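# Free trapped arm and gently lower fallen window

## Task

An arm is pinned beneath a window that has fallen. Get it loose and move all of that arm back onto its own side of the wall, leaving a gap of at least one hand's width from the wall. After that, ease the window down until it sits fully on its sill. Any hard impact of the window on anything means failure. Something that stays in place only because the robot holds it does not count. The window resting on its sill is enough, even if a hand still touches it or lies beneath it.

## Robot and tools

Robot: two arms, left_arm and right_arm, each with six joints and a gripper. The names are labels only; they do not tell you which side of a camera image an arm appears on. In the shared scene frame the origin sits on the table surface midway between the arms, +x runs out over the table, +z is up, and left_arm is on the +y side. Positions are in metres, orientations as quaternions w, x, y, z. The fingers of a gripper point along its own +z axis and close along its own y axis; the reported hand point lies between the finger pads, roughly 5 mm short of the tips. Printed hand positions can be inaccurate, especially with the arm stretched out.

execute_actions takes "actions", a list with zero or one entry, plus optional "pictures" (true/false; images come by default). An empty list just reports the current state. An entry {"steps": N} with no rows is a wait of up to 300 control steps (each 1/30 s), counted from the previous result. An entry {"rows": [...], "steps": N} is a motion of at most 15 steps (default 15); each row is used for one step and the final row repeats if rows run out. A refused call moves nothing.

Each row is one flat list of 14 numbers, each in [-1, 1], covering both arms even if only one moves: left_arm waist, shoulder, elbow, forearm roll, wrist pitch, wrist roll, gripper opening, then the same seven for right_arm. The six joint values are offsets, not poses: they are added to the joint angles shown in the latest result that lists them (before any such result, and for later calls within one reply, they are counted from where the arm is when the motion begins). They are not cumulative row to row. Scale: 1.0 equals 2.217 rad, so divide the desired radian change by 2.217. Consequently all zeros drives the arm back to those reference angles; it is not a pause. Stated joint ranges (rad): waist -2.618..2.618, shoulder 0.000..3.140, elbow -2.967..0.000, forearm roll -1.745..1.745, wrist pitch -1.220..1.220, wrist roll -2.094..2.094. Asking for more than 0.013 rad beyond a range end gets the call refused; true ends may differ by that much, and overshoots are clipped, reported as "joint sent to its limit" (possibly about an earlier motion). Absence of that line does not prove more travel exists.

The gripper value is absolute: +1 fully open (0.070 m between pads), -1 closed; a full close takes about 1 s or longer. grip_measured reports the finger opening on the same scale; each gripper's reading may be off by around 1 mm. To hold something, command roughly 0.04 below grip_measured for a firm grip, less for a lighter one. Pads push with about 20 N; closing quickly can push harder and even spring the fingers open.

Motion limits: joint targets move at most 3 rad/s, reaching that speed after 0.6 s, with an arm's joints synchronised. Targets stay within 0.867 rad of the measured angle each step, and are scaled back if they would shift the gripper more than 70 mm from where it is. So big changes need several calls. Between calls the arms keep heading toward the last row's target until they essentially stop or a step is HELD.

Result lines: the state line gives each gripper's position and quaternion. "Joint positions" lists each arm's six angles in radians followed by the pad gap in metres; use these as the base for the next offsets. "joint command not followed" means a clearance check altered or blocked targets on some steps; HELD marks steps where your row was partly or wholly not sent. Joint torques are the whole drive output, noisy and offset, and are only a rough hint of contact. MOTOR HOT appears from 65 °C; at 80 °C an OVER-TEMPERATURE FAULT drops that arm until it cools. A TORQUE FAULT, when contact reaches a joint's load limit (waist, shoulder, elbow 20.2 N m; forearm roll, wrist pitch, wrist roll 7.04 N m), freezes the arm for 10 s and cancels the rest of the call. The three wrist motors manage only about 4 N m, so a heavy window on the wrist will make them yield.

zoom_image takes "camera" (cam_head_left, cam_head_right, cam_left_wrist, cam_right_wrist; all 504x504) and "region" [x0, y0, x1, y1] in pixels from the top-left, at most 504 by 504, and returns a sharper crop of that camera's latest image.

finished_scene takes "scene", the number of the current scene; it ends it irreversibly and reports success. Replying with no tool call ends everything.

Practical order: look first, identify the trapped arm and the window. Use the free arm (or the trapped one once it can lift) to raise the window slightly and support it, slide the trapped arm out and retract it well back from the wall on its own side, then lower the window slowly in small steps until it rests on the sill, and release only when it sits there unaided. Avoid dropping or slamming the window, shoving hard, letting the arms collide or press against each other (that can end the scene), and loads that trip torque faults.

Each tool is called after "Request:" as name([rows], argument=value, ...), one row to a line, values as JSON.

## Session

I'll start by looking at the scene.

Request:
execute_actions(actions=[])

Scene clock: 0.00 s of 4375.00 s.
left_arm: end_effector_position=(+0.3142, +0.3522, +0.1799) grip_measured=+0.99 end_effector_quat_wxyz=(+0.341, -0.061, +0.938, +0.017) | right_arm: end_effector_position=(+0.4460, -0.0368, +0.2567) grip_measured=+1.00 end_effector_quat_wxyz=(+0.681, -0.262, +0.657, +0.189)
Joint positions: left_arm=[-0.007  1.023 -0.712 -0.009  0.649 -0.003  0.069] | right_arm=[ 0.643  1.74  -0.984 -0.063 -0.67  -0.06   0.07 ]
Joint torques (N m, as the arm reports them, + toward a larger angle): no reading

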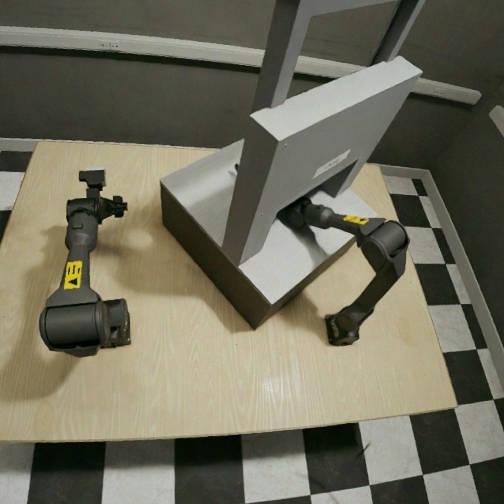

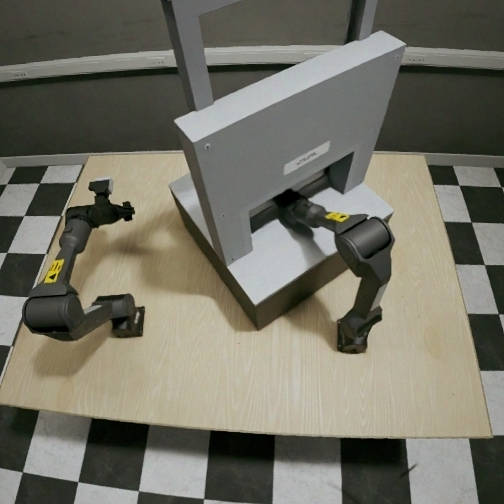

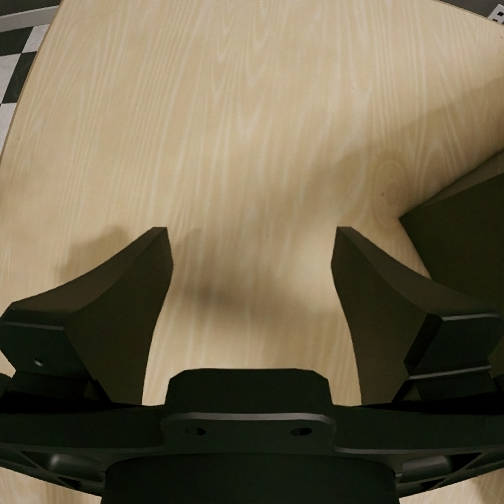

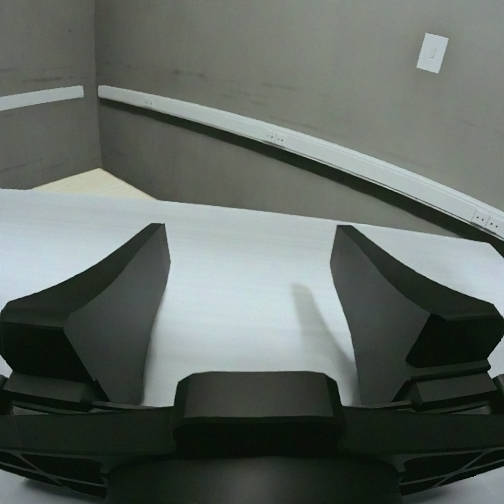

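Request:
zoom_image(camera="cam_head_left", region=[140, 0, 440, 340])

Request:
zoom_image(camera="cam_head_right", region=[140, 0, 440, 340])

Region (140, 0, 440, 340) of cam_head_left's 504x504 image, scaled by 1.482, with more detail than that image has; it fills the left 445 columns of this view, and the rest is white.

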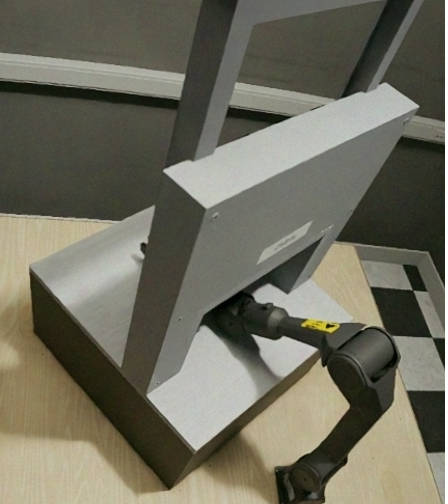

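Region (140, 0, 440, 340) of cam_head_right's 504x504 image, scaled by 1.482, with more detail than that image has; it fills the left 445 columns of this view, and the rest is white.

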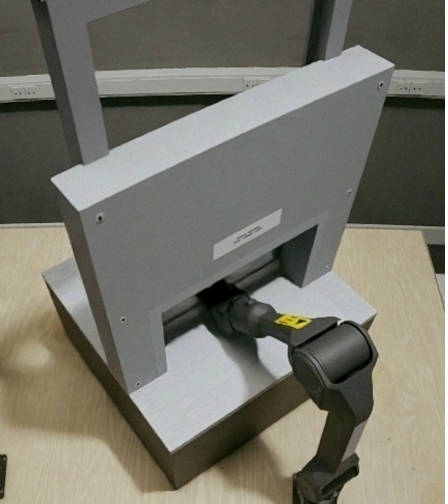

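Request:
zoom_image(camera="cam_head_right", region=[240, 120, 380, 260])

Request:
zoom_image(camera="cam_head_left", region=[200, 100, 380, 280])

Region (240, 120, 380, 260) of cam_head_right's 504x504 image, scaled by 3.600, with more detail than that image has.

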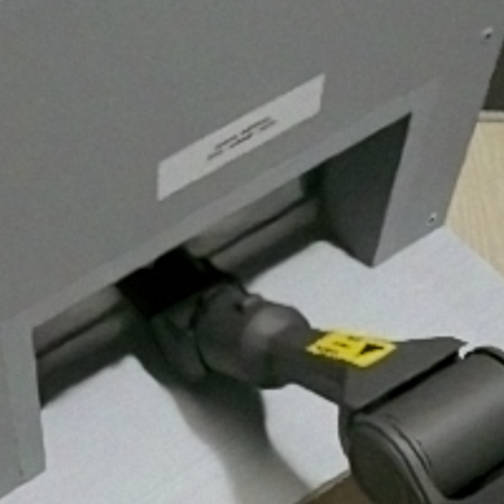

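Region (200, 100, 380, 280) of cam_head_left's 504x504 image, scaled by 2.800, with more detail than that image has.

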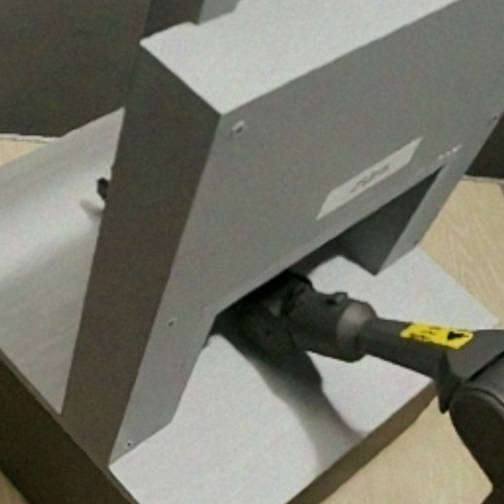

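Request:
zoom_image(camera="cam_head_right", region=[275, 135, 340, 185])

Region (275, 135, 340, 185) of cam_head_right's 504x504 image, scaled by 7.754, with more detail than that image has; it fills the top 388 rows of this view, and the rest is white.

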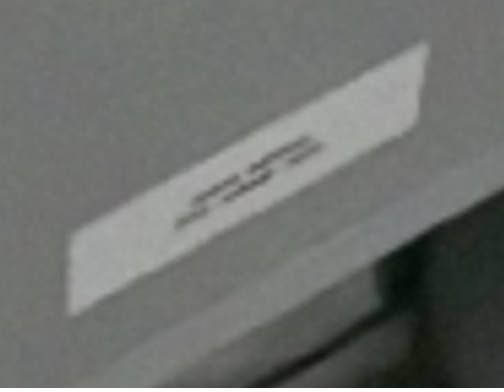

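Request:
execute_actions([
  {"rows": [[-0.0871, 0.3112, -0.3780, -0.4696, 0.1583, 0.5742, 1.0, 0, 0, 0, 0, 0, 0, 1.0]], "steps": 15},
], pictures=false)

Request:
execute_actions([
  {"steps": 45},
])

Scene clock: 104.87 s of 4375.00 s.
left_arm: end_effector_position=(+0.3965, +0.2553, +0.2260) grip_measured=+0.99 end_effector_quat_wxyz=(+0.335, +0.120, +0.925, -0.130) | right_arm: end_effector_position=(+0.4460, -0.0368, +0.2569) grip_measured=+1.00 end_effector_quat_wxyz=(+0.682, -0.262, +0.657, +0.189)
Joint positions: left_arm=[-0.098  1.352 -1.111 -0.484  0.816  0.516  0.069] | right_arm=[ 0.643  1.74  -0.984 -0.063 -0.67  -0.059  0.07 ]
Joint torques (N m, as the arm reports them, + toward a larger angle): left_arm=[ 0.5  -2.49 -4.49 -0.54 -0.4   0.06] | right_arm=[ -0.13 -17.81  -7.5    0.42  -1.67   0.2 ]
Steps of this call (steps 1 to 90: nothing new was sent; then 101.37 s passed at rest; steps 91 to 105: all 15 steps of this action). Readings (joint positions):
91: left_arm=[-0.007 1.023 -0.712 -0.010 0.649 -0.002] | right_arm=[0.643 1.740 -0.984 -0.063 -0.670 -0.059]
92: left_arm=[-0.008 1.028 -0.717 -0.015 0.652 0.003] | right_arm=[0.643 1.740 -0.984 -0.063 -0.670 -0.059]
94: left_arm=[-0.014 1.052 -0.747 -0.046 0.665 0.034] | right_arm=[0.643 1.740 -0.984 -0.063 -0.670 -0.059]
98: left_arm=[-0.043 1.153 -0.870 -0.176 0.716 0.164] | right_arm=[0.643 1.740 -0.984 -0.063 -0.670 -0.059]
105: the state above

Scene clock: 106.37 s of 4375.00 s.
left_arm: end_effector_position=(+0.4683, +0.1268, +0.2984) grip_measured=+0.99 end_effector_quat_wxyz=(+0.443, +0.396, +0.756, -0.273) | right_arm: end_effector_position=(+0.4460, -0.0368, +0.2569) grip_measured=+1.00 end_effector_quat_wxyz=(+0.682, -0.262, +0.657, +0.189)
Joint positions: left_arm=[-0.2    1.713 -1.55  -1.05   1.     1.27   0.069] | right_arm=[ 0.643  1.74  -0.984 -0.063 -0.67  -0.059  0.07 ]
Joint torques (N m, as the arm reports them, + toward a larger angle): left_arm=[ 1.02 -5.33 -3.6  -0.47 -0.28 -0.23] | right_arm=[ -0.13 -16.54  -7.47   0.36  -1.62   0.05]
Steps of this call (steps 1 to 45: the robot went on to your last target). Readings (joint positions):
1: left_arm=[-0.106 1.377 -1.142 -0.524 0.829 0.570] | right_arm=[0.643 1.740 -0.984 -0.063 -0.670 -0.059]
2: left_arm=[-0.113 1.403 -1.173 -0.565 0.842 0.624] | right_arm=[0.643 1.740 -0.984 -0.063 -0.670 -0.059]
4: left_arm=[-0.127 1.454 -1.236 -0.645 0.868 0.731] | right_arm=[0.643 1.740 -0.984 -0.063 -0.670 -0.059]
8: left_arm=[-0.156 1.557 -1.361 -0.806 0.921 0.946] | right_arm=[0.643 1.740 -0.984 -0.063 -0.670 -0.059]
45: the state above
All arms were judged still, so your last target was given up. Only a new action makes them travel on or press farther. Fingers that are still opening or closing keep moving.

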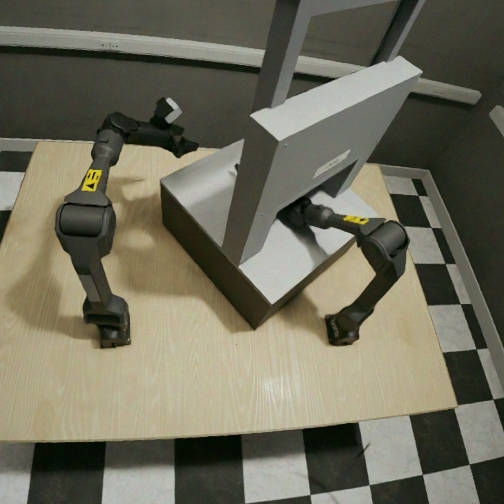

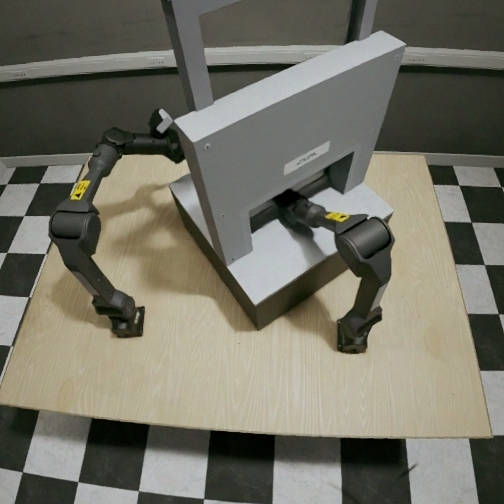

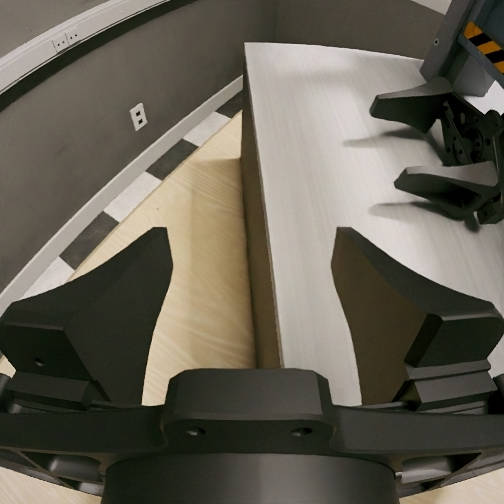

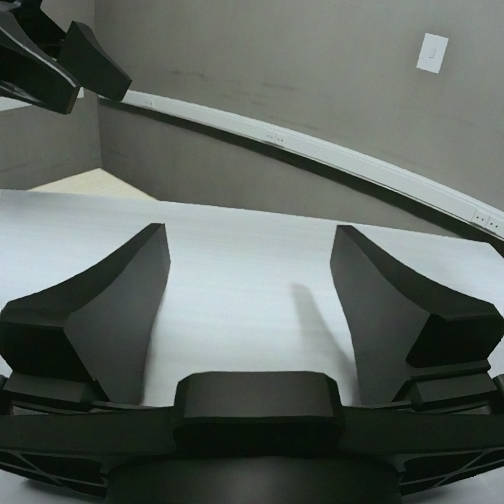

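Request:
execute_actions([
  {"rows": [[-0.0902, -0.0478, 0.0241, -0.1128, 0.0902, 0.0904, 1.0, 0, 0, 0, 0, 0, 0, 1.0]], "steps": 15},
], pictures=false)

Request:
execute_actions([
  {"steps": 20},
])

Scene clock: 147.60 s of 4375.00 s.
left_arm: end_effector_position=(+0.3492, +0.0256, +0.3639) grip_measured=+0.99 end_effector_quat_wxyz=(+0.449, +0.524, +0.594, -0.413) | right_arm: end_effector_position=(+0.4460, -0.0368, +0.2568) grip_measured=+1.00 end_effector_quat_wxyz=(+0.682, -0.262, +0.657, +0.189)
Joint positions: left_arm=[-0.402  1.605 -1.496 -1.302  1.201  1.472  0.069] | right_arm=[ 0.643  1.74  -0.984 -0.063 -0.67  -0.06   0.07 ]
Joint torques (N m, as the arm reports them, + toward a larger angle): left_arm=[ 1.56 -3.64 -3.48 -0.59 -0.23 -0.18] | right_arm=[ -0.1  -15.79  -7.33   0.24  -1.51   0.1 ]
Steps of this call (steps 1 to 90: nothing new was sent; then 37.73 s passed at rest; steps 91 to 105: all 15 steps of this action). Readings (joint positions):
91: left_arm=[-0.200 1.712 -1.549 -1.050 1.000 1.270] | right_arm=[0.643 1.740 -0.984 -0.063 -0.670 -0.060]
92: left_arm=[-0.204 1.710 -1.548 -1.055 1.004 1.274] | right_arm=[0.643 1.740 -0.984 -0.063 -0.670 -0.060]
94: left_arm=[-0.227 1.697 -1.541 -1.085 1.028 1.298] | right_arm=[0.643 1.740 -0.984 -0.063 -0.670 -0.060]
98: left_arm=[-0.318 1.649 -1.518 -1.199 1.120 1.388] | right_arm=[0.643 1.740 -0.984 -0.063 -0.670 -0.060]
105: the state above

Scene clock: 148.27 s of 4375.00 s.
left_arm: end_effector_position=(+0.3505, +0.0263, +0.3628) grip_measured=+0.99 end_effector_quat_wxyz=(+0.449, +0.523, +0.596, -0.412) | right_arm: end_effector_position=(+0.4460, -0.0368, +0.2568) grip_measured=+1.00 end_effector_quat_wxyz=(+0.682, -0.262, +0.657, +0.189)
Joint positions: left_arm=[-0.4    1.607 -1.496 -1.3    1.2    1.471  0.069] | right_arm=[ 0.643  1.74  -0.984 -0.063 -0.67  -0.06   0.07 ]
Joint torques (N m, as the arm reports them, + toward a larger angle): left_arm=[ 1.36 -3.69 -3.65 -0.63 -0.07 -0.25] | right_arm=[ -0.14 -16.12  -7.34   0.24  -1.52   0.16]
Steps of this call (steps 1 to 15: the robot went on to your last target; steps 16 to 20: nothing new was sent). Readings (joint positions):
1: left_arm=[-0.401 1.605 -1.496 -1.301 1.200 1.472] | right_arm=[0.643 1.740 -0.984 -0.063 -0.670 -0.060]
2: left_arm=[-0.401 1.606 -1.496 -1.301 1.200 1.472] | right_arm=[0.643 1.740 -0.984 -0.063 -0.670 -0.060]
4: left_arm=[-0.400 1.606 -1.496 -1.301 1.199 1.472] | right_arm=[0.643 1.740 -0.984 -0.063 -0.670 -0.060]
8: left_arm=[-0.400 1.606 -1.496 -1.300 1.199 1.471] | right_arm=[0.643 1.740 -0.984 -0.063 -0.670 -0.060]
20: the state above
All arms were judged still, so your last target was given up. Only a new action makes them travel on or press farther. Fingers that are still opening or closing keep moving.

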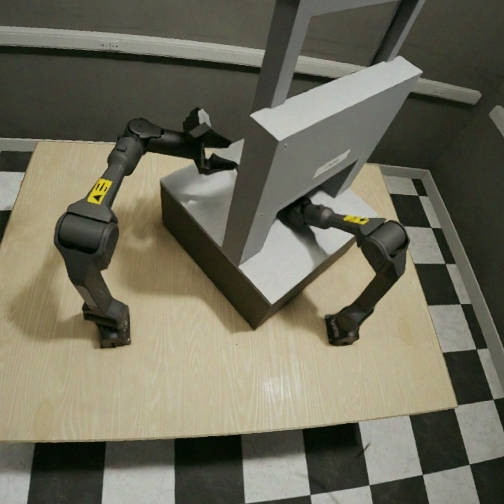

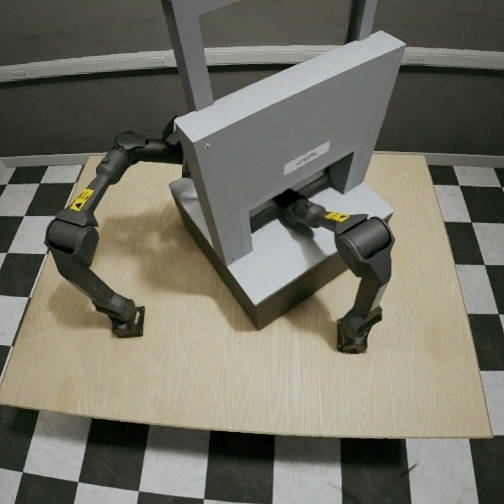

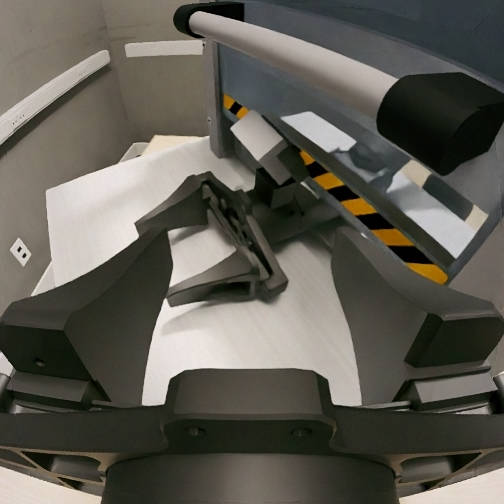

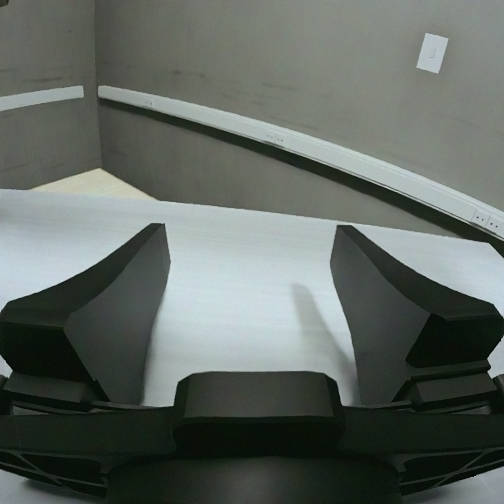

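Request:
zoom_image(camera="cam_left_wrist", region=[120, 0, 504, 300])

Region (120, 0, 504, 300) of cam_left_wrist's 504x504 image, scaled by 1.312, with more detail than that image has; it fills the top 394 rows of this view, and the rest is white.

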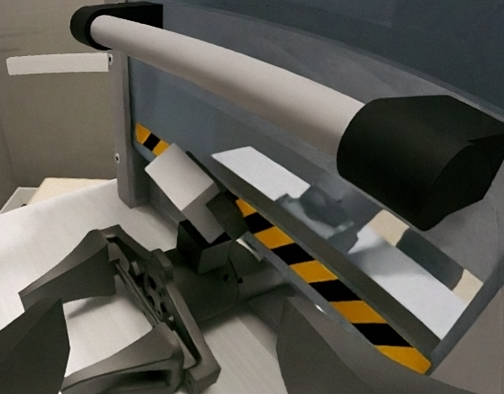

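Request:
execute_actions([
  {"rows": [[0, -0.2595, 0.2886, -0.1222, -0.5074, 0.0451, 1.0, 0, 0, 0, 0, 0, 0, 1.0]], "steps": 15},
], pictures=false)

Request:
execute_actions([
  {"steps": 30},
], pictures=false)

Scene clock: 268.77 s of 4375.00 s.
left_arm: end_effector_position=(+0.3781, +0.0903, +0.3861) grip_measured=+0.99 end_effector_quat_wxyz=(+0.600, +0.332, +0.670, -0.284) | right_arm: end_effector_position=(+0.4460, -0.0368, +0.2568) grip_measured=+1.00 end_effector_quat_wxyz=(+0.682, -0.262, +0.657, +0.189)
Joint positions: left_arm=[-0.4    1.291 -1.146 -1.448  0.632  1.525  0.069] | right_arm=[ 0.643  1.74  -0.984 -0.063 -0.67  -0.059  0.07 ]
Joint torques (N m, as the arm reports them, + toward a larger angle): left_arm=[ 1.74 -2.91 -4.11 -0.74 -0.12  0.11] | right_arm=[ -0.14 -17.22  -7.35   0.25  -1.52   0.19]
Steps of this call (steps 1 to 90: nothing new was sent; then 117.00 s passed at rest; steps 91 to 105: all 15 steps of this action). Readings (joint positions):
91: left_arm=[-0.400 1.606 -1.496 -1.300 1.200 1.470] | right_arm=[0.643 1.740 -0.984 -0.063 -0.670 -0.059]
92: left_arm=[-0.400 1.603 -1.492 -1.301 1.194 1.470] | right_arm=[0.643 1.740 -0.984 -0.063 -0.670 -0.059]
94: left_arm=[-0.400 1.584 -1.470 -1.310 1.163 1.472] | right_arm=[0.643 1.740 -0.984 -0.063 -0.670 -0.059]
98: left_arm=[-0.400 1.499 -1.376 -1.351 1.033 1.488] | right_arm=[0.643 1.740 -0.984 -0.063 -0.670 -0.059]
105: the state above

Scene clock: 269.77 s of 4375.00 s.
left_arm: end_effector_position=(+0.3811, +0.2071, +0.3656) grip_measured=+0.99 end_effector_quat_wxyz=(+0.665, +0.124, +0.727, -0.119) | right_arm: end_effector_position=(+0.4460, -0.0368, +0.2568) grip_measured=+1.00 end_effector_quat_wxyz=(+0.682, -0.262, +0.657, +0.189)
Joint positions: left_arm=[-0.4    1.031 -0.856 -1.571  0.076  1.571  0.069] | right_arm=[ 0.643  1.74  -0.984 -0.063 -0.67  -0.059  0.07 ]
Joint torques (N m, as the arm reports them, + toward a larger angle): left_arm=[ 1.1  -1.29 -5.21 -0.09 -0.22  0.07] | right_arm=[ -0.12 -17.    -7.33   0.25  -1.52   0.1 ]
Steps of this call (steps 1 to 30: the robot went on to your last target). Readings (joint positions):
1: left_arm=[-0.400 1.264 -1.116 -1.461 0.575 1.529] | right_arm=[0.643 1.740 -0.984 -0.063 -0.670 -0.059]
2: left_arm=[-0.400 1.238 -1.087 -1.473 0.519 1.534] | right_arm=[0.643 1.740 -0.984 -0.063 -0.670 -0.059]
4: left_arm=[-0.400 1.188 -1.030 -1.497 0.410 1.543] | right_arm=[0.643 1.740 -0.984 -0.063 -0.670 -0.059]
8: left_arm=[-0.400 1.096 -0.928 -1.540 0.214 1.559] | right_arm=[0.643 1.740 -0.984 -0.063 -0.670 -0.059]
30: the state above
All arms were judged still, so your last target was given up. Only a new action makes them travel on or press farther. Fingers that are still opening or closing keep moving.

Request:
execute_actions([
  {"rows": [[-0.2481, 0, 0, 0, 0, 0, 1.0, 0, 0, 0, 0, 0, 0, 1.0]], "steps": 15},
], pictures=false)

Request:
execute_actions([
  {"steps": 25},
])

Scene clock: 273.97 s of 4375.00 s.
left_arm: end_effector_position=(+0.2980, +0.0691, +0.3657) grip_measured=+0.99 end_effector_quat_wxyz=(+0.622, +0.283, +0.681, -0.264) | right_arm: end_effector_position=(+0.4460, -0.0368, +0.2568) grip_measured=+1.00 end_effector_quat_wxyz=(+0.682, -0.262, +0.657, +0.189)
Joint positions: left_arm=[-0.851  1.031 -0.856 -1.571  0.075  1.571  0.069] | right_arm=[ 0.643  1.74  -0.984 -0.063 -0.67  -0.06   0.07 ]
Joint torques (N m, as the arm reports them, + toward a larger angle): left_arm=[ 1.95 -1.36 -4.85  0.08 -0.17  0.04] | right_arm=[ -0.14 -16.34  -7.36   0.24  -1.52   0.1 ]
Steps of this call (steps 1 to 90: nothing new was sent; then 0.70 s passed at rest; steps 91 to 105: all 15 steps of this action). Readings (joint positions):
91: left_arm=[-0.401 1.031 -0.856 -1.571 0.075 1.571] | right_arm=[0.643 1.740 -0.984 -0.063 -0.670 -0.060]
92: left_arm=[-0.407 1.031 -0.856 -1.571 0.074 1.571] | right_arm=[0.643 1.740 -0.984 -0.063 -0.670 -0.060]
94: left_arm=[-0.438 1.031 -0.856 -1.571 0.074 1.571] | right_arm=[0.643 1.740 -0.984 -0.063 -0.670 -0.060]
98: left_arm=[-0.567 1.031 -0.856 -1.571 0.074 1.571] | right_arm=[0.643 1.740 -0.984 -0.063 -0.670 -0.060]
105: the state above

Scene clock: 274.80 s of 4375.00 s.
left_arm: end_effector_position=(+0.2719, +0.0446, +0.3657) grip_measured=+0.99 end_effector_quat_wxyz=(+0.608, +0.317, +0.666, -0.295) | right_arm: end_effector_position=(+0.4460, -0.0368, +0.2568) grip_measured=+1.00 end_effector_quat_wxyz=(+0.682, -0.262, +0.657, +0.189)
Joint positions: left_arm=[-0.95   1.031 -0.856 -1.571  0.076  1.571  0.069] | right_arm=[ 0.643  1.74  -0.984 -0.063 -0.67  -0.06   0.07 ]
Joint torques (N m, as the arm reports them, + toward a larger angle): left_arm=[ 1.36 -1.87 -4.23  0.08 -0.17  0.04] | right_arm=[ -0.14 -16.34  -7.34   0.25  -1.52   0.17]
Steps of this call (steps 1 to 25: the robot went on to your last target). Readings (joint positions):
1: left_arm=[-0.882 1.031 -0.856 -1.571 0.076 1.571] | right_arm=[0.643 1.740 -0.984 -0.063 -0.670 -0.060]
2: left_arm=[-0.907 1.031 -0.856 -1.571 0.076 1.571] | right_arm=[0.643 1.740 -0.984 -0.063 -0.670 -0.060]
4: left_arm=[-0.940 1.031 -0.856 -1.571 0.076 1.571] | right_arm=[0.643 1.740 -0.984 -0.063 -0.670 -0.060]
8: left_arm=[-0.950 1.031 -0.856 -1.571 0.076 1.571] | right_arm=[0.643 1.740 -0.984 -0.063 -0.670 -0.060]
25: the state above

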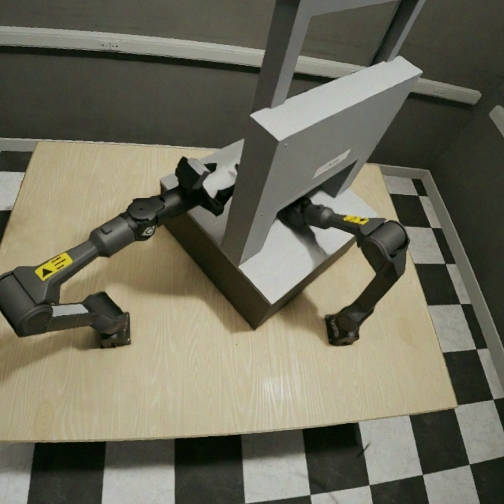

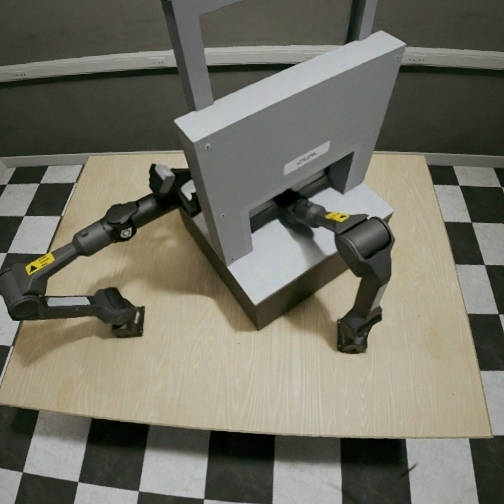

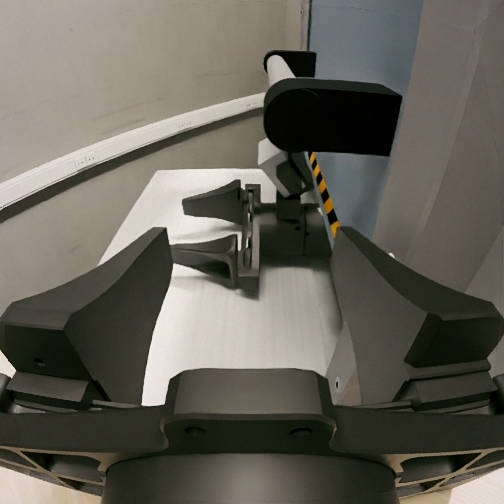

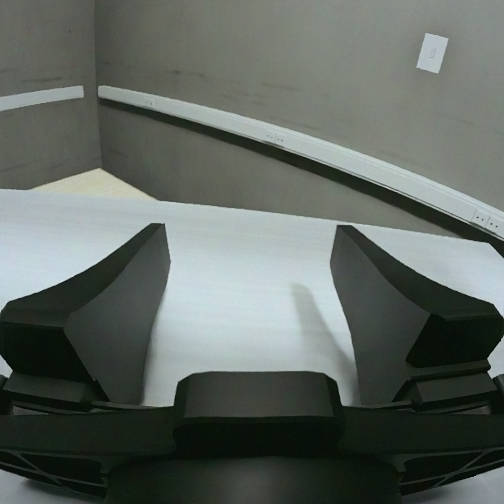

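Request:
execute_actions([
  {"rows": [[0.0244, 0.1332, -0.0950, 0, 0.0325, 0, 1.0, 0, 0, 0, 0, 0, 0, 1.0]], "steps": 15},
], pictures=false)

Request:
execute_actions([
  {"steps": 20},
])

Scene clock: 322.60 s of 4375.00 s.
left_arm: end_effector_position=(+0.3058, +0.0152, +0.3620) grip_measured=+0.98 end_effector_quat_wxyz=(+0.593, +0.335, +0.672, -0.290) | right_arm: end_effector_position=(+0.4460, -0.0368, +0.2568) grip_measured=+1.00 end_effector_quat_wxyz=(+0.682, -0.262, +0.657, +0.189)
Joint positions: left_arm=[-0.9    1.203 -0.989 -1.557  0.145  1.582  0.069] | right_arm=[ 0.643  1.74  -0.984 -0.063 -0.67  -0.06   0.07 ]
Joint torques (N m, as the arm reports them, + toward a larger angle): left_arm=[-0.09 -1.68 -4.86 -0.55 -0.31 -0.37] | right_arm=[ -0.15 -16.36  -7.35   0.25  -1.51   0.03]
TORQUE FAULT: the external load on joint 2 (shoulder) of the left arm reached its load limit, and that arm stopped for 10 seconds. A torque fault stops only its own arm. That arm's remaining commands of this call were not run. That arm holds where it stopped, with its grip as last carried out, and accepts commands again: back off and push less far. That arm stops again, at the same cost, whenever a joint's load reaches its limit.
The stop of the left arm began at step 100 of this call (marked STOPPED below). From that step on that arm followed nothing that you had sent. 6 of its steps, steps kept back included, did not run and will not run. Nothing is kept back now, and the robot has no last target.
Steps of this call (steps 1 to 15: the robot went on to your last target; steps 16 to 90: nothing new was sent; then 34.47 s passed at rest; steps 91 to 105: all 15 steps of this action; steps 106 to 400: the stop continued). Readings (joint positions):
91: left_arm=[-0.950 1.032 -0.856 -1.571 0.076 1.571] | right_arm=[0.643 1.740 -0.984 -0.063 -0.670 -0.059]
92: left_arm=[-0.948 1.037 -0.860 -1.571 0.076 1.571] | right_arm=[0.643 1.740 -0.984 -0.063 -0.670 -0.059]
94: left_arm=[-0.943 1.067 -0.881 -1.571 0.084 1.571] | right_arm=[0.643 1.740 -0.984 -0.063 -0.670 -0.059]
98: left_arm=[-0.915 1.193 -0.975 -1.571 0.109 1.571] | right_arm=[0.643 1.740 -0.984 -0.063 -0.670 -0.059]
100: left_arm=[-0.899 1.204 -0.989 -1.555 0.148 1.583] | right_arm=[0.643 1.740 -0.984 -0.063 -0.670 -0.059] STOPPED (the left arm)
400: the state above

Scene clock: 322.63 s of 4375.00 s.
left_arm: end_effector_position=(+0.3058, +0.0152, +0.3621) grip_measured=+0.98 end_effector_quat_wxyz=(+0.593, +0.335, +0.672, -0.290) | right_arm: end_effector_position=(+0.4460, -0.0368, +0.2568) grip_measured=+1.00 end_effector_quat_wxyz=(+0.682, -0.262, +0.657, +0.189)
Joint positions: left_arm=[-0.9    1.203 -0.988 -1.557  0.145  1.582  0.069] | right_arm=[ 0.643  1.74  -0.984 -0.063 -0.67  -0.06   0.07 ]
Joint torques (N m, as the arm reports them, + toward a larger angle): left_arm=[ 0.91 -2.37 -4.77 -0.06 -0.1  -0.08] | right_arm=[ -0.12 -16.34  -7.35   0.25  -1.51   0.04]
A stop began in an earlier call of the same reply, so what this call sent did not run. Send another action.
Steps of this call (step 1: nothing new was sent). Readings (joint positions):
1: the state above

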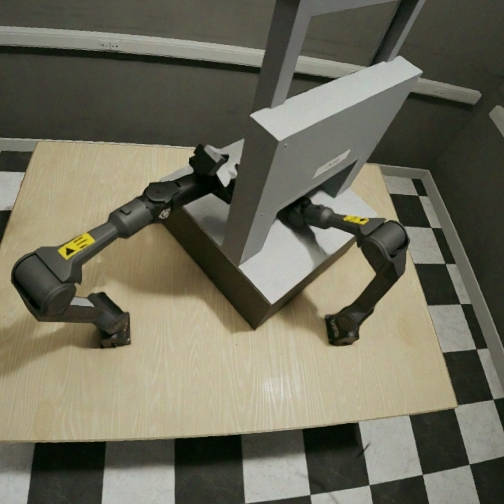

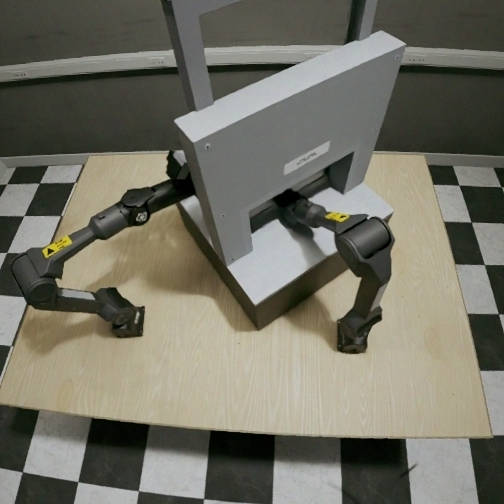

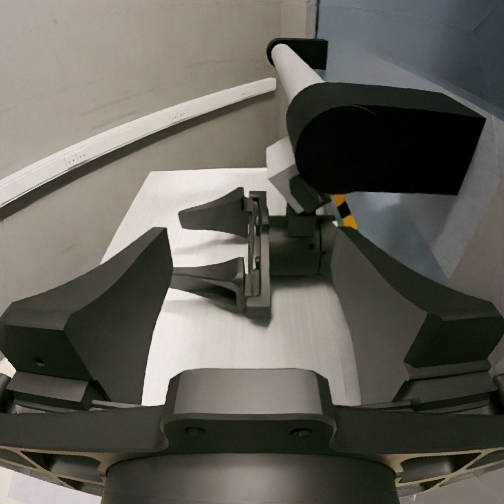

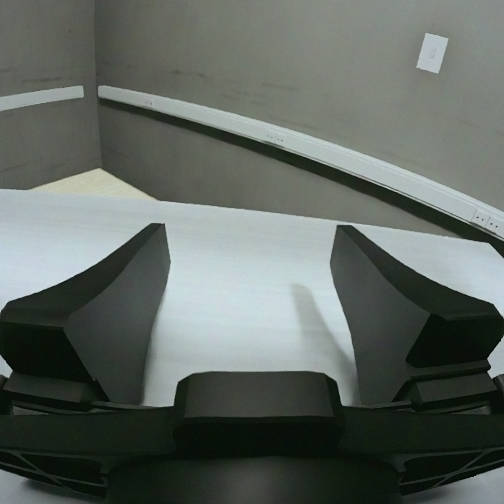

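Request:
zoom_image(camera="cam_left_wrist", region=[250, 60, 504, 360])

Request:
zoom_image(camera="cam_head_left", region=[120, 120, 300, 300])

Region (250, 60, 504, 360) of cam_left_wrist's 504x504 image, scaled by 1.680, with more detail than that image has; it fills the left 427 columns of this view, and the rest is white.

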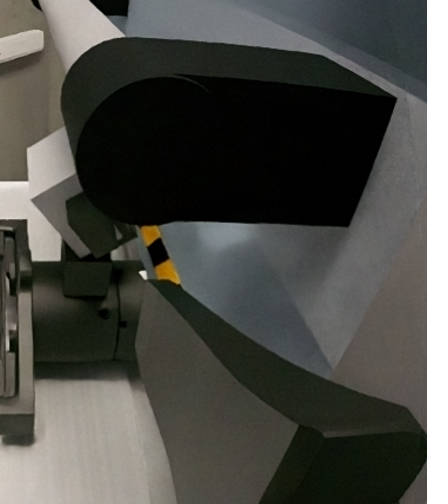

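Region (120, 120, 300, 300) of cam_head_left's 504x504 image, scaled by 2.800, with more detail than that image has.

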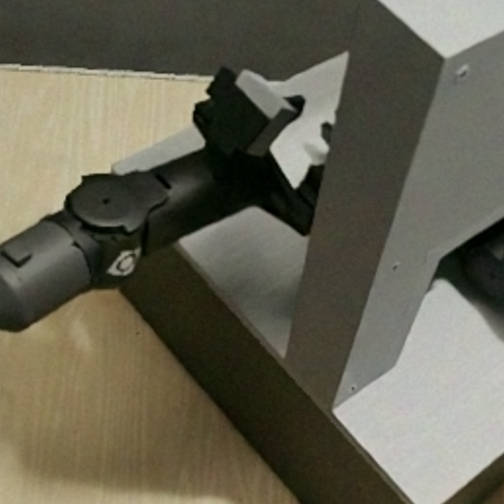

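Request:
execute_actions([
  {"rows": [[0, -0.0239, 0.0171, 0, 0, 0, 1.0, 0, 0, 0, 0, 0, 0, 1.0],[0, -0.0239, 0.0171, 0, 0, 0, 1.0, 0, 0, 0, 0, 0, 0, 1.0],[0, -0.0239, 0.0171, 0, 0, 0, 1.0, 0, 0, 0, 0, 0, 0, 1.0],[0, -0.0239, 0.0171, 0, 0, 0, 1.0, 0, 0, 0, 0, 0, 0, 1.0],[0, -0.0239, 0.0171, 0, 0, 0, 1.0, 0, 0, 0, 0, 0, 0, 1.0],[0, -0.0239, 0.0171, 0, 0, 0, 1.0, 0, 0, 0, 0, 0, 0, 1.0],[0.0902, -0.0239, 0.0171, -0.0063, 0.0699, -0.005, -1.0, 0, 0, 0, 0, 0, 0, 1.0]], "steps": 15},
], pictures=false)

Request:
execute_actions([
  {"steps": 30},
], pictures=false)

Scene clock: 410.37 s of 4375.00 s.
left_arm: end_effector_position=(+0.3211, +0.0533, +0.3666) grip_measured=+0.39 end_effector_quat_wxyz=(+0.601, +0.307, +0.678, -0.292) | right_arm: end_effector_position=(+0.4460, -0.0368, +0.2568) grip_measured=+1.00 end_effector_quat_wxyz=(+0.682, -0.262, +0.657, +0.189)
Joint positions: left_arm=[-0.727  1.15  -0.951 -1.569  0.279  1.573  0.049] | right_arm=[ 0.643  1.74  -0.984 -0.063 -0.67  -0.06   0.07 ]
Joint torques (N m, as the arm reports them, + toward a larger angle): left_arm=[ 0.11 -1.74 -4.24 -0.4  -0.18 -0.22] | right_arm=[ -0.17 -16.35  -7.32   0.24  -1.52   0.03]
Steps of this call (steps 1 to 90: nothing new was sent; then 84.23 s passed at rest; steps 91 to 105: all 15 steps of this action). Readings (joint positions):
91: left_arm=[-0.900 1.203 -0.988 -1.557 0.145 1.582] | right_arm=[0.643 1.740 -0.984 -0.063 -0.670 -0.060]
92: left_arm=[-0.900 1.199 -0.985 -1.557 0.144 1.582] | right_arm=[0.643 1.740 -0.984 -0.063 -0.670 -0.060]
94: left_arm=[-0.900 1.171 -0.965 -1.557 0.141 1.582] | right_arm=[0.643 1.740 -0.984 -0.063 -0.670 -0.060]
98: left_arm=[-0.894 1.149 -0.951 -1.557 0.151 1.582] | right_arm=[0.643 1.740 -0.984 -0.063 -0.670 -0.060]
105: the state above

Scene clock: 411.37 s of 4375.00 s.
left_arm: end_effector_position=(+0.3246, +0.0578, +0.3666) grip_measured=-1.00 end_effector_quat_wxyz=(+0.601, +0.303, +0.679, -0.292) | right_arm: end_effector_position=(+0.4460, -0.0368, +0.2568) grip_measured=+1.00 end_effector_quat_wxyz=(+0.682, -0.262, +0.657, +0.189)
Joint positions: left_arm=[-0.7    1.15  -0.951 -1.571  0.3    1.571  0.   ] | right_arm=[ 0.643  1.74  -0.984 -0.063 -0.67  -0.06   0.07 ]
Joint torques (N m, as the arm reports them, + toward a larger angle): left_arm=[ 0.45 -1.71 -3.95 -0.4  -0.15 -0.23] | right_arm=[ -0.11 -16.32  -7.37   0.24  -1.52   0.03]
Steps of this call (steps 1 to 30: the robot went on to your last target). Readings (joint positions):
1: left_arm=[-0.711 1.150 -0.951 -1.570 0.291 1.572] | right_arm=[0.643 1.740 -0.984 -0.063 -0.670 -0.060]
2: left_arm=[-0.702 1.150 -0.951 -1.570 0.298 1.572] | right_arm=[0.643 1.740 -0.984 -0.063 -0.670 -0.060]
4: left_arm=[-0.699 1.150 -0.951 -1.571 0.301 1.572] | right_arm=[0.643 1.740 -0.984 -0.063 -0.670 -0.060]
8: left_arm=[-0.700 1.150 -0.951 -1.571 0.300 1.572] | right_arm=[0.643 1.740 -0.984 -0.063 -0.670 -0.060]
30: the state above
All arms were judged still, so your last target was given up. Only a new action makes them travel on or press farther. Fingers that are still opening or closing keep moving.

Request:
execute_actions([
  {"rows": [[-0.0185, 0.0956, -0.0785, 0, -0.0086, 0, -1.0, 0, 0, 0, 0, 0, 0, 1.0]], "steps": 15},
], pictures=false)

Request:
execute_actions([
  {"steps": 15},
])

Scene clock: 417.43 s of 4375.00 s.
left_arm: end_effector_position=(+0.3645, +0.0154, +0.3596) grip_measured=-1.00 end_effector_quat_wxyz=(+0.584, +0.313, +0.688, -0.295) | right_arm: end_effector_position=(+0.4460, -0.0368, +0.2568) grip_measured=+1.00 end_effector_quat_wxyz=(+0.682, -0.262, +0.657, +0.189)
Joint positions: left_arm=[-0.742  1.363 -1.126 -1.571  0.28   1.571  0.   ] | right_arm=[ 0.643  1.74  -0.984 -0.063 -0.67  -0.06   0.07 ]
Joint torques (N m, as the arm reports them, + toward a larger angle): left_arm=[ 0.97 -3.52 -4.   -0.35 -0.08 -0.22] | right_arm=[ -0.14 -16.36  -7.33   0.25  -1.52   0.03]
Steps of this call (steps 1 to 90: nothing new was sent; then 2.57 s passed at rest; steps 91 to 105: all 15 steps of this action). Readings (joint positions):
91: left_arm=[-0.701 1.151 -0.951 -1.571 0.300 1.571] | right_arm=[0.643 1.740 -0.984 -0.063 -0.670 -0.060]
92: left_arm=[-0.702 1.157 -0.955 -1.571 0.299 1.571] | right_arm=[0.643 1.740 -0.984 -0.063 -0.670 -0.060]
94: left_arm=[-0.708 1.187 -0.980 -1.571 0.296 1.571] | right_arm=[0.643 1.740 -0.984 -0.063 -0.670 -0.060]
98: left_arm=[-0.730 1.306 -1.078 -1.571 0.285 1.571] | right_arm=[0.643 1.740 -0.984 -0.063 -0.670 -0.060]
105: the state above

Scene clock: 417.93 s of 4375.00 s.
left_arm: end_effector_position=(+0.3643, +0.0156, +0.3597) grip_measured=-1.00 end_effector_quat_wxyz=(+0.584, +0.313, +0.688, -0.295) | right_arm: end_effector_position=(+0.4460, -0.0368, +0.2568) grip_measured=+1.00 end_effector_quat_wxyz=(+0.682, -0.262, +0.657, +0.189)
Joint positions: left_arm=[-0.742  1.362 -1.125 -1.571  0.28   1.571  0.   ] | right_arm=[ 0.643  1.74  -0.984 -0.063 -0.67  -0.06   0.07 ]
Joint torques (N m, as the arm reports them, + toward a larger angle): left_arm=[ 1.26 -3.82 -3.96 -0.35 -0.03 -0.22] | right_arm=[ -0.14 -16.38  -7.32   0.25  -1.52   0.04]
Steps of this call (steps 1 to 15: the robot went on to your last target). Readings (joint positions):
1: left_arm=[-0.742 1.362 -1.126 -1.571 0.280 1.571] | right_arm=[0.643 1.740 -0.984 -0.063 -0.670 -0.060]
2: left_arm=[-0.742 1.362 -1.126 -1.571 0.280 1.571] | right_arm=[0.643 1.740 -0.984 -0.063 -0.670 -0.060]
4: left_arm=[-0.742 1.362 -1.125 -1.571 0.280 1.571] | right_arm=[0.643 1.740 -0.984 -0.063 -0.670 -0.060]
8: left_arm=[-0.742 1.362 -1.125 -1.571 0.280 1.571] | right_arm=[0.643 1.740 -0.984 -0.063 -0.670 -0.060]
15: the state above
All arms were judged still, so your last target was given up. Only a new action makes them travel on or press farther. Fingers that are still opening or closing keep moving.

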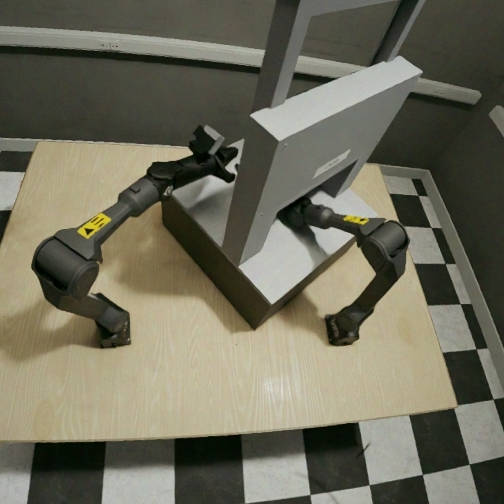

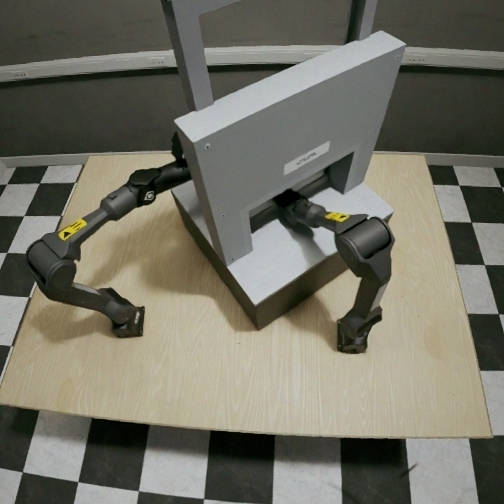

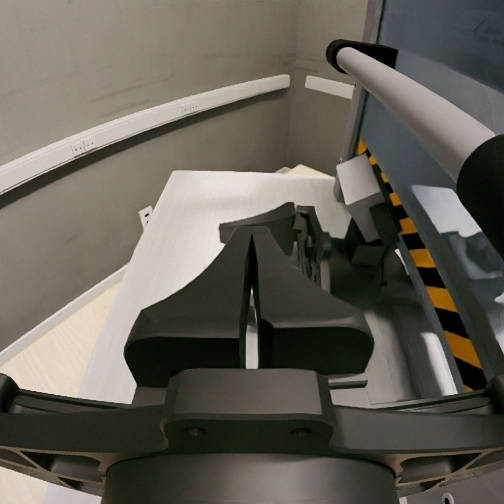

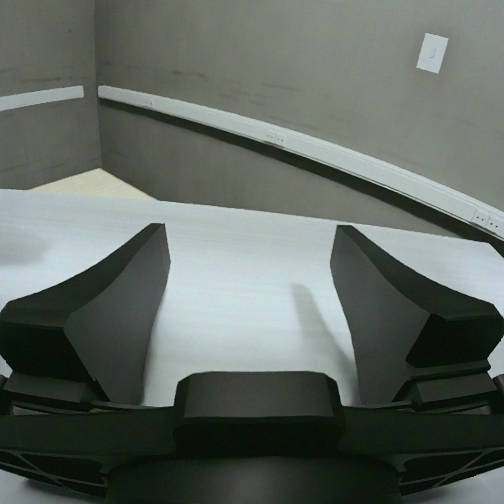

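Request:
execute_actions([
  {"rows": [[-0.018, 0.0957, -0.0785, 0, -0.0083, 0, -1.0, 0, 0, 0, 0, 0, 0, 1.0]], "steps": 15},
], pictures=false)

Request:
execute_actions([
  {"steps": 15},
])

Scene clock: 425.23 s of 4375.00 s.
left_arm: end_effector_position=(+0.4015, -0.0302, +0.3398) grip_measured=-1.00 end_effector_quat_wxyz=(+0.567, +0.324, +0.697, -0.298) | right_arm: end_effector_position=(+0.4460, -0.0368, +0.2568) grip_measured=+1.00 end_effector_quat_wxyz=(+0.682, -0.262, +0.657, +0.189)
Joint positions: left_arm=[-0.782  1.575 -1.299 -1.571  0.262  1.571  0.   ] | right_arm=[ 0.643  1.74  -0.984 -0.063 -0.67  -0.06   0.07 ]
Joint torques (N m, as the arm reports them, + toward a larger angle): left_arm=[ 0.83 -4.87 -4.12 -0.33 -0.11 -0.22] | right_arm=[ -0.11 -16.35  -7.38   0.24  -1.52   0.03]
Steps of this call (steps 1 to 90: nothing new was sent; then 3.80 s passed at rest; steps 91 to 105: all 15 steps of this action). Readings (joint positions):
91: left_arm=[-0.741 1.362 -1.125 -1.571 0.281 1.571] | right_arm=[0.643 1.740 -0.984 -0.063 -0.670 -0.060]
92: left_arm=[-0.742 1.367 -1.129 -1.571 0.281 1.571] | right_arm=[0.643 1.740 -0.984 -0.063 -0.670 -0.060]
94: left_arm=[-0.747 1.397 -1.154 -1.571 0.279 1.571] | right_arm=[0.643 1.740 -0.984 -0.063 -0.670 -0.060]
98: left_arm=[-0.770 1.517 -1.252 -1.571 0.267 1.571] | right_arm=[0.643 1.740 -0.984 -0.063 -0.670 -0.060]
105: the state above

Scene clock: 425.73 s of 4375.00 s.
left_arm: end_effector_position=(+0.4013, -0.0300, +0.3399) grip_measured=-1.00 end_effector_quat_wxyz=(+0.567, +0.324, +0.697, -0.298) | right_arm: end_effector_position=(+0.4460, -0.0368, +0.2568) grip_measured=+1.00 end_effector_quat_wxyz=(+0.682, -0.262, +0.657, +0.189)
Joint positions: left_arm=[-0.782  1.574 -1.299 -1.571  0.262  1.571  0.   ] | right_arm=[ 0.643  1.74  -0.984 -0.063 -0.67  -0.06   0.07 ]
Joint torques (N m, as the arm reports them, + toward a larger angle): left_arm=[ 0.95 -4.93 -3.95 -0.33 -0.12 -0.21] | right_arm=[ -0.09 -16.35  -7.34   0.25  -1.51   0.04]
Steps of this call (steps 1 to 15: the robot went on to your last target). Readings (joint positions):
1: left_arm=[-0.782 1.574 -1.299 -1.571 0.262 1.571] | right_arm=[0.643 1.740 -0.984 -0.063 -0.670 -0.060]
2: left_arm=[-0.782 1.574 -1.299 -1.571 0.262 1.571] | right_arm=[0.643 1.740 -0.984 -0.063 -0.670 -0.060]
4: left_arm=[-0.782 1.574 -1.299 -1.571 0.262 1.571] | right_arm=[0.643 1.740 -0.984 -0.063 -0.670 -0.060]
8: left_arm=[-0.782 1.574 -1.299 -1.571 0.262 1.571] | right_arm=[0.643 1.740 -0.984 -0.063 -0.670 -0.060]
15: the state above
All arms were judged still, so your last target was given up. Only a new action makes them travel on or press farther. Fingers that are still opening or closing keep moving.

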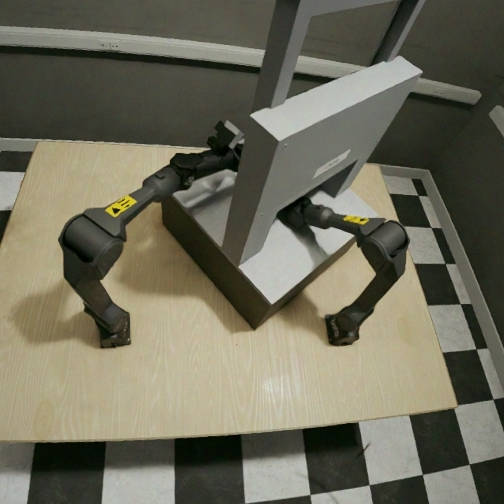

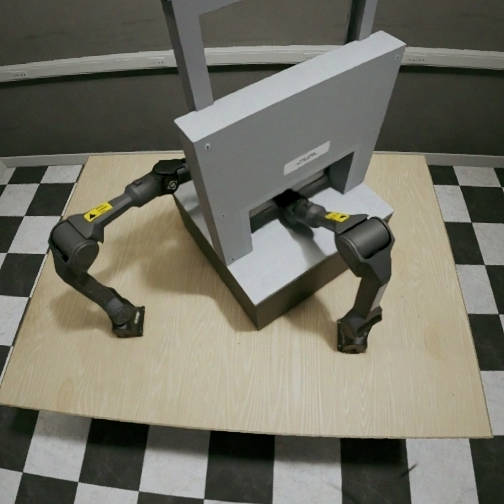

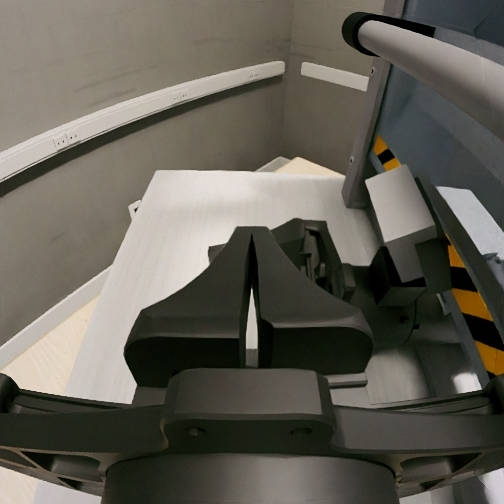

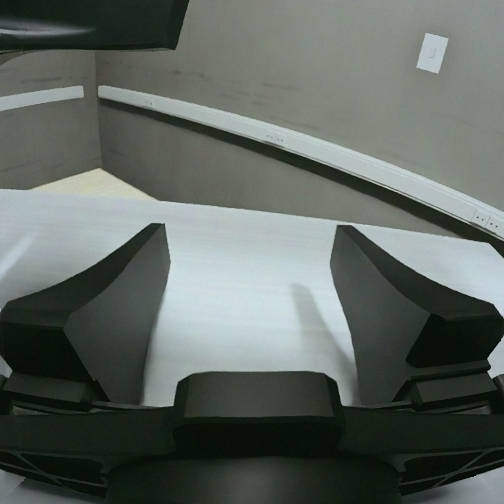

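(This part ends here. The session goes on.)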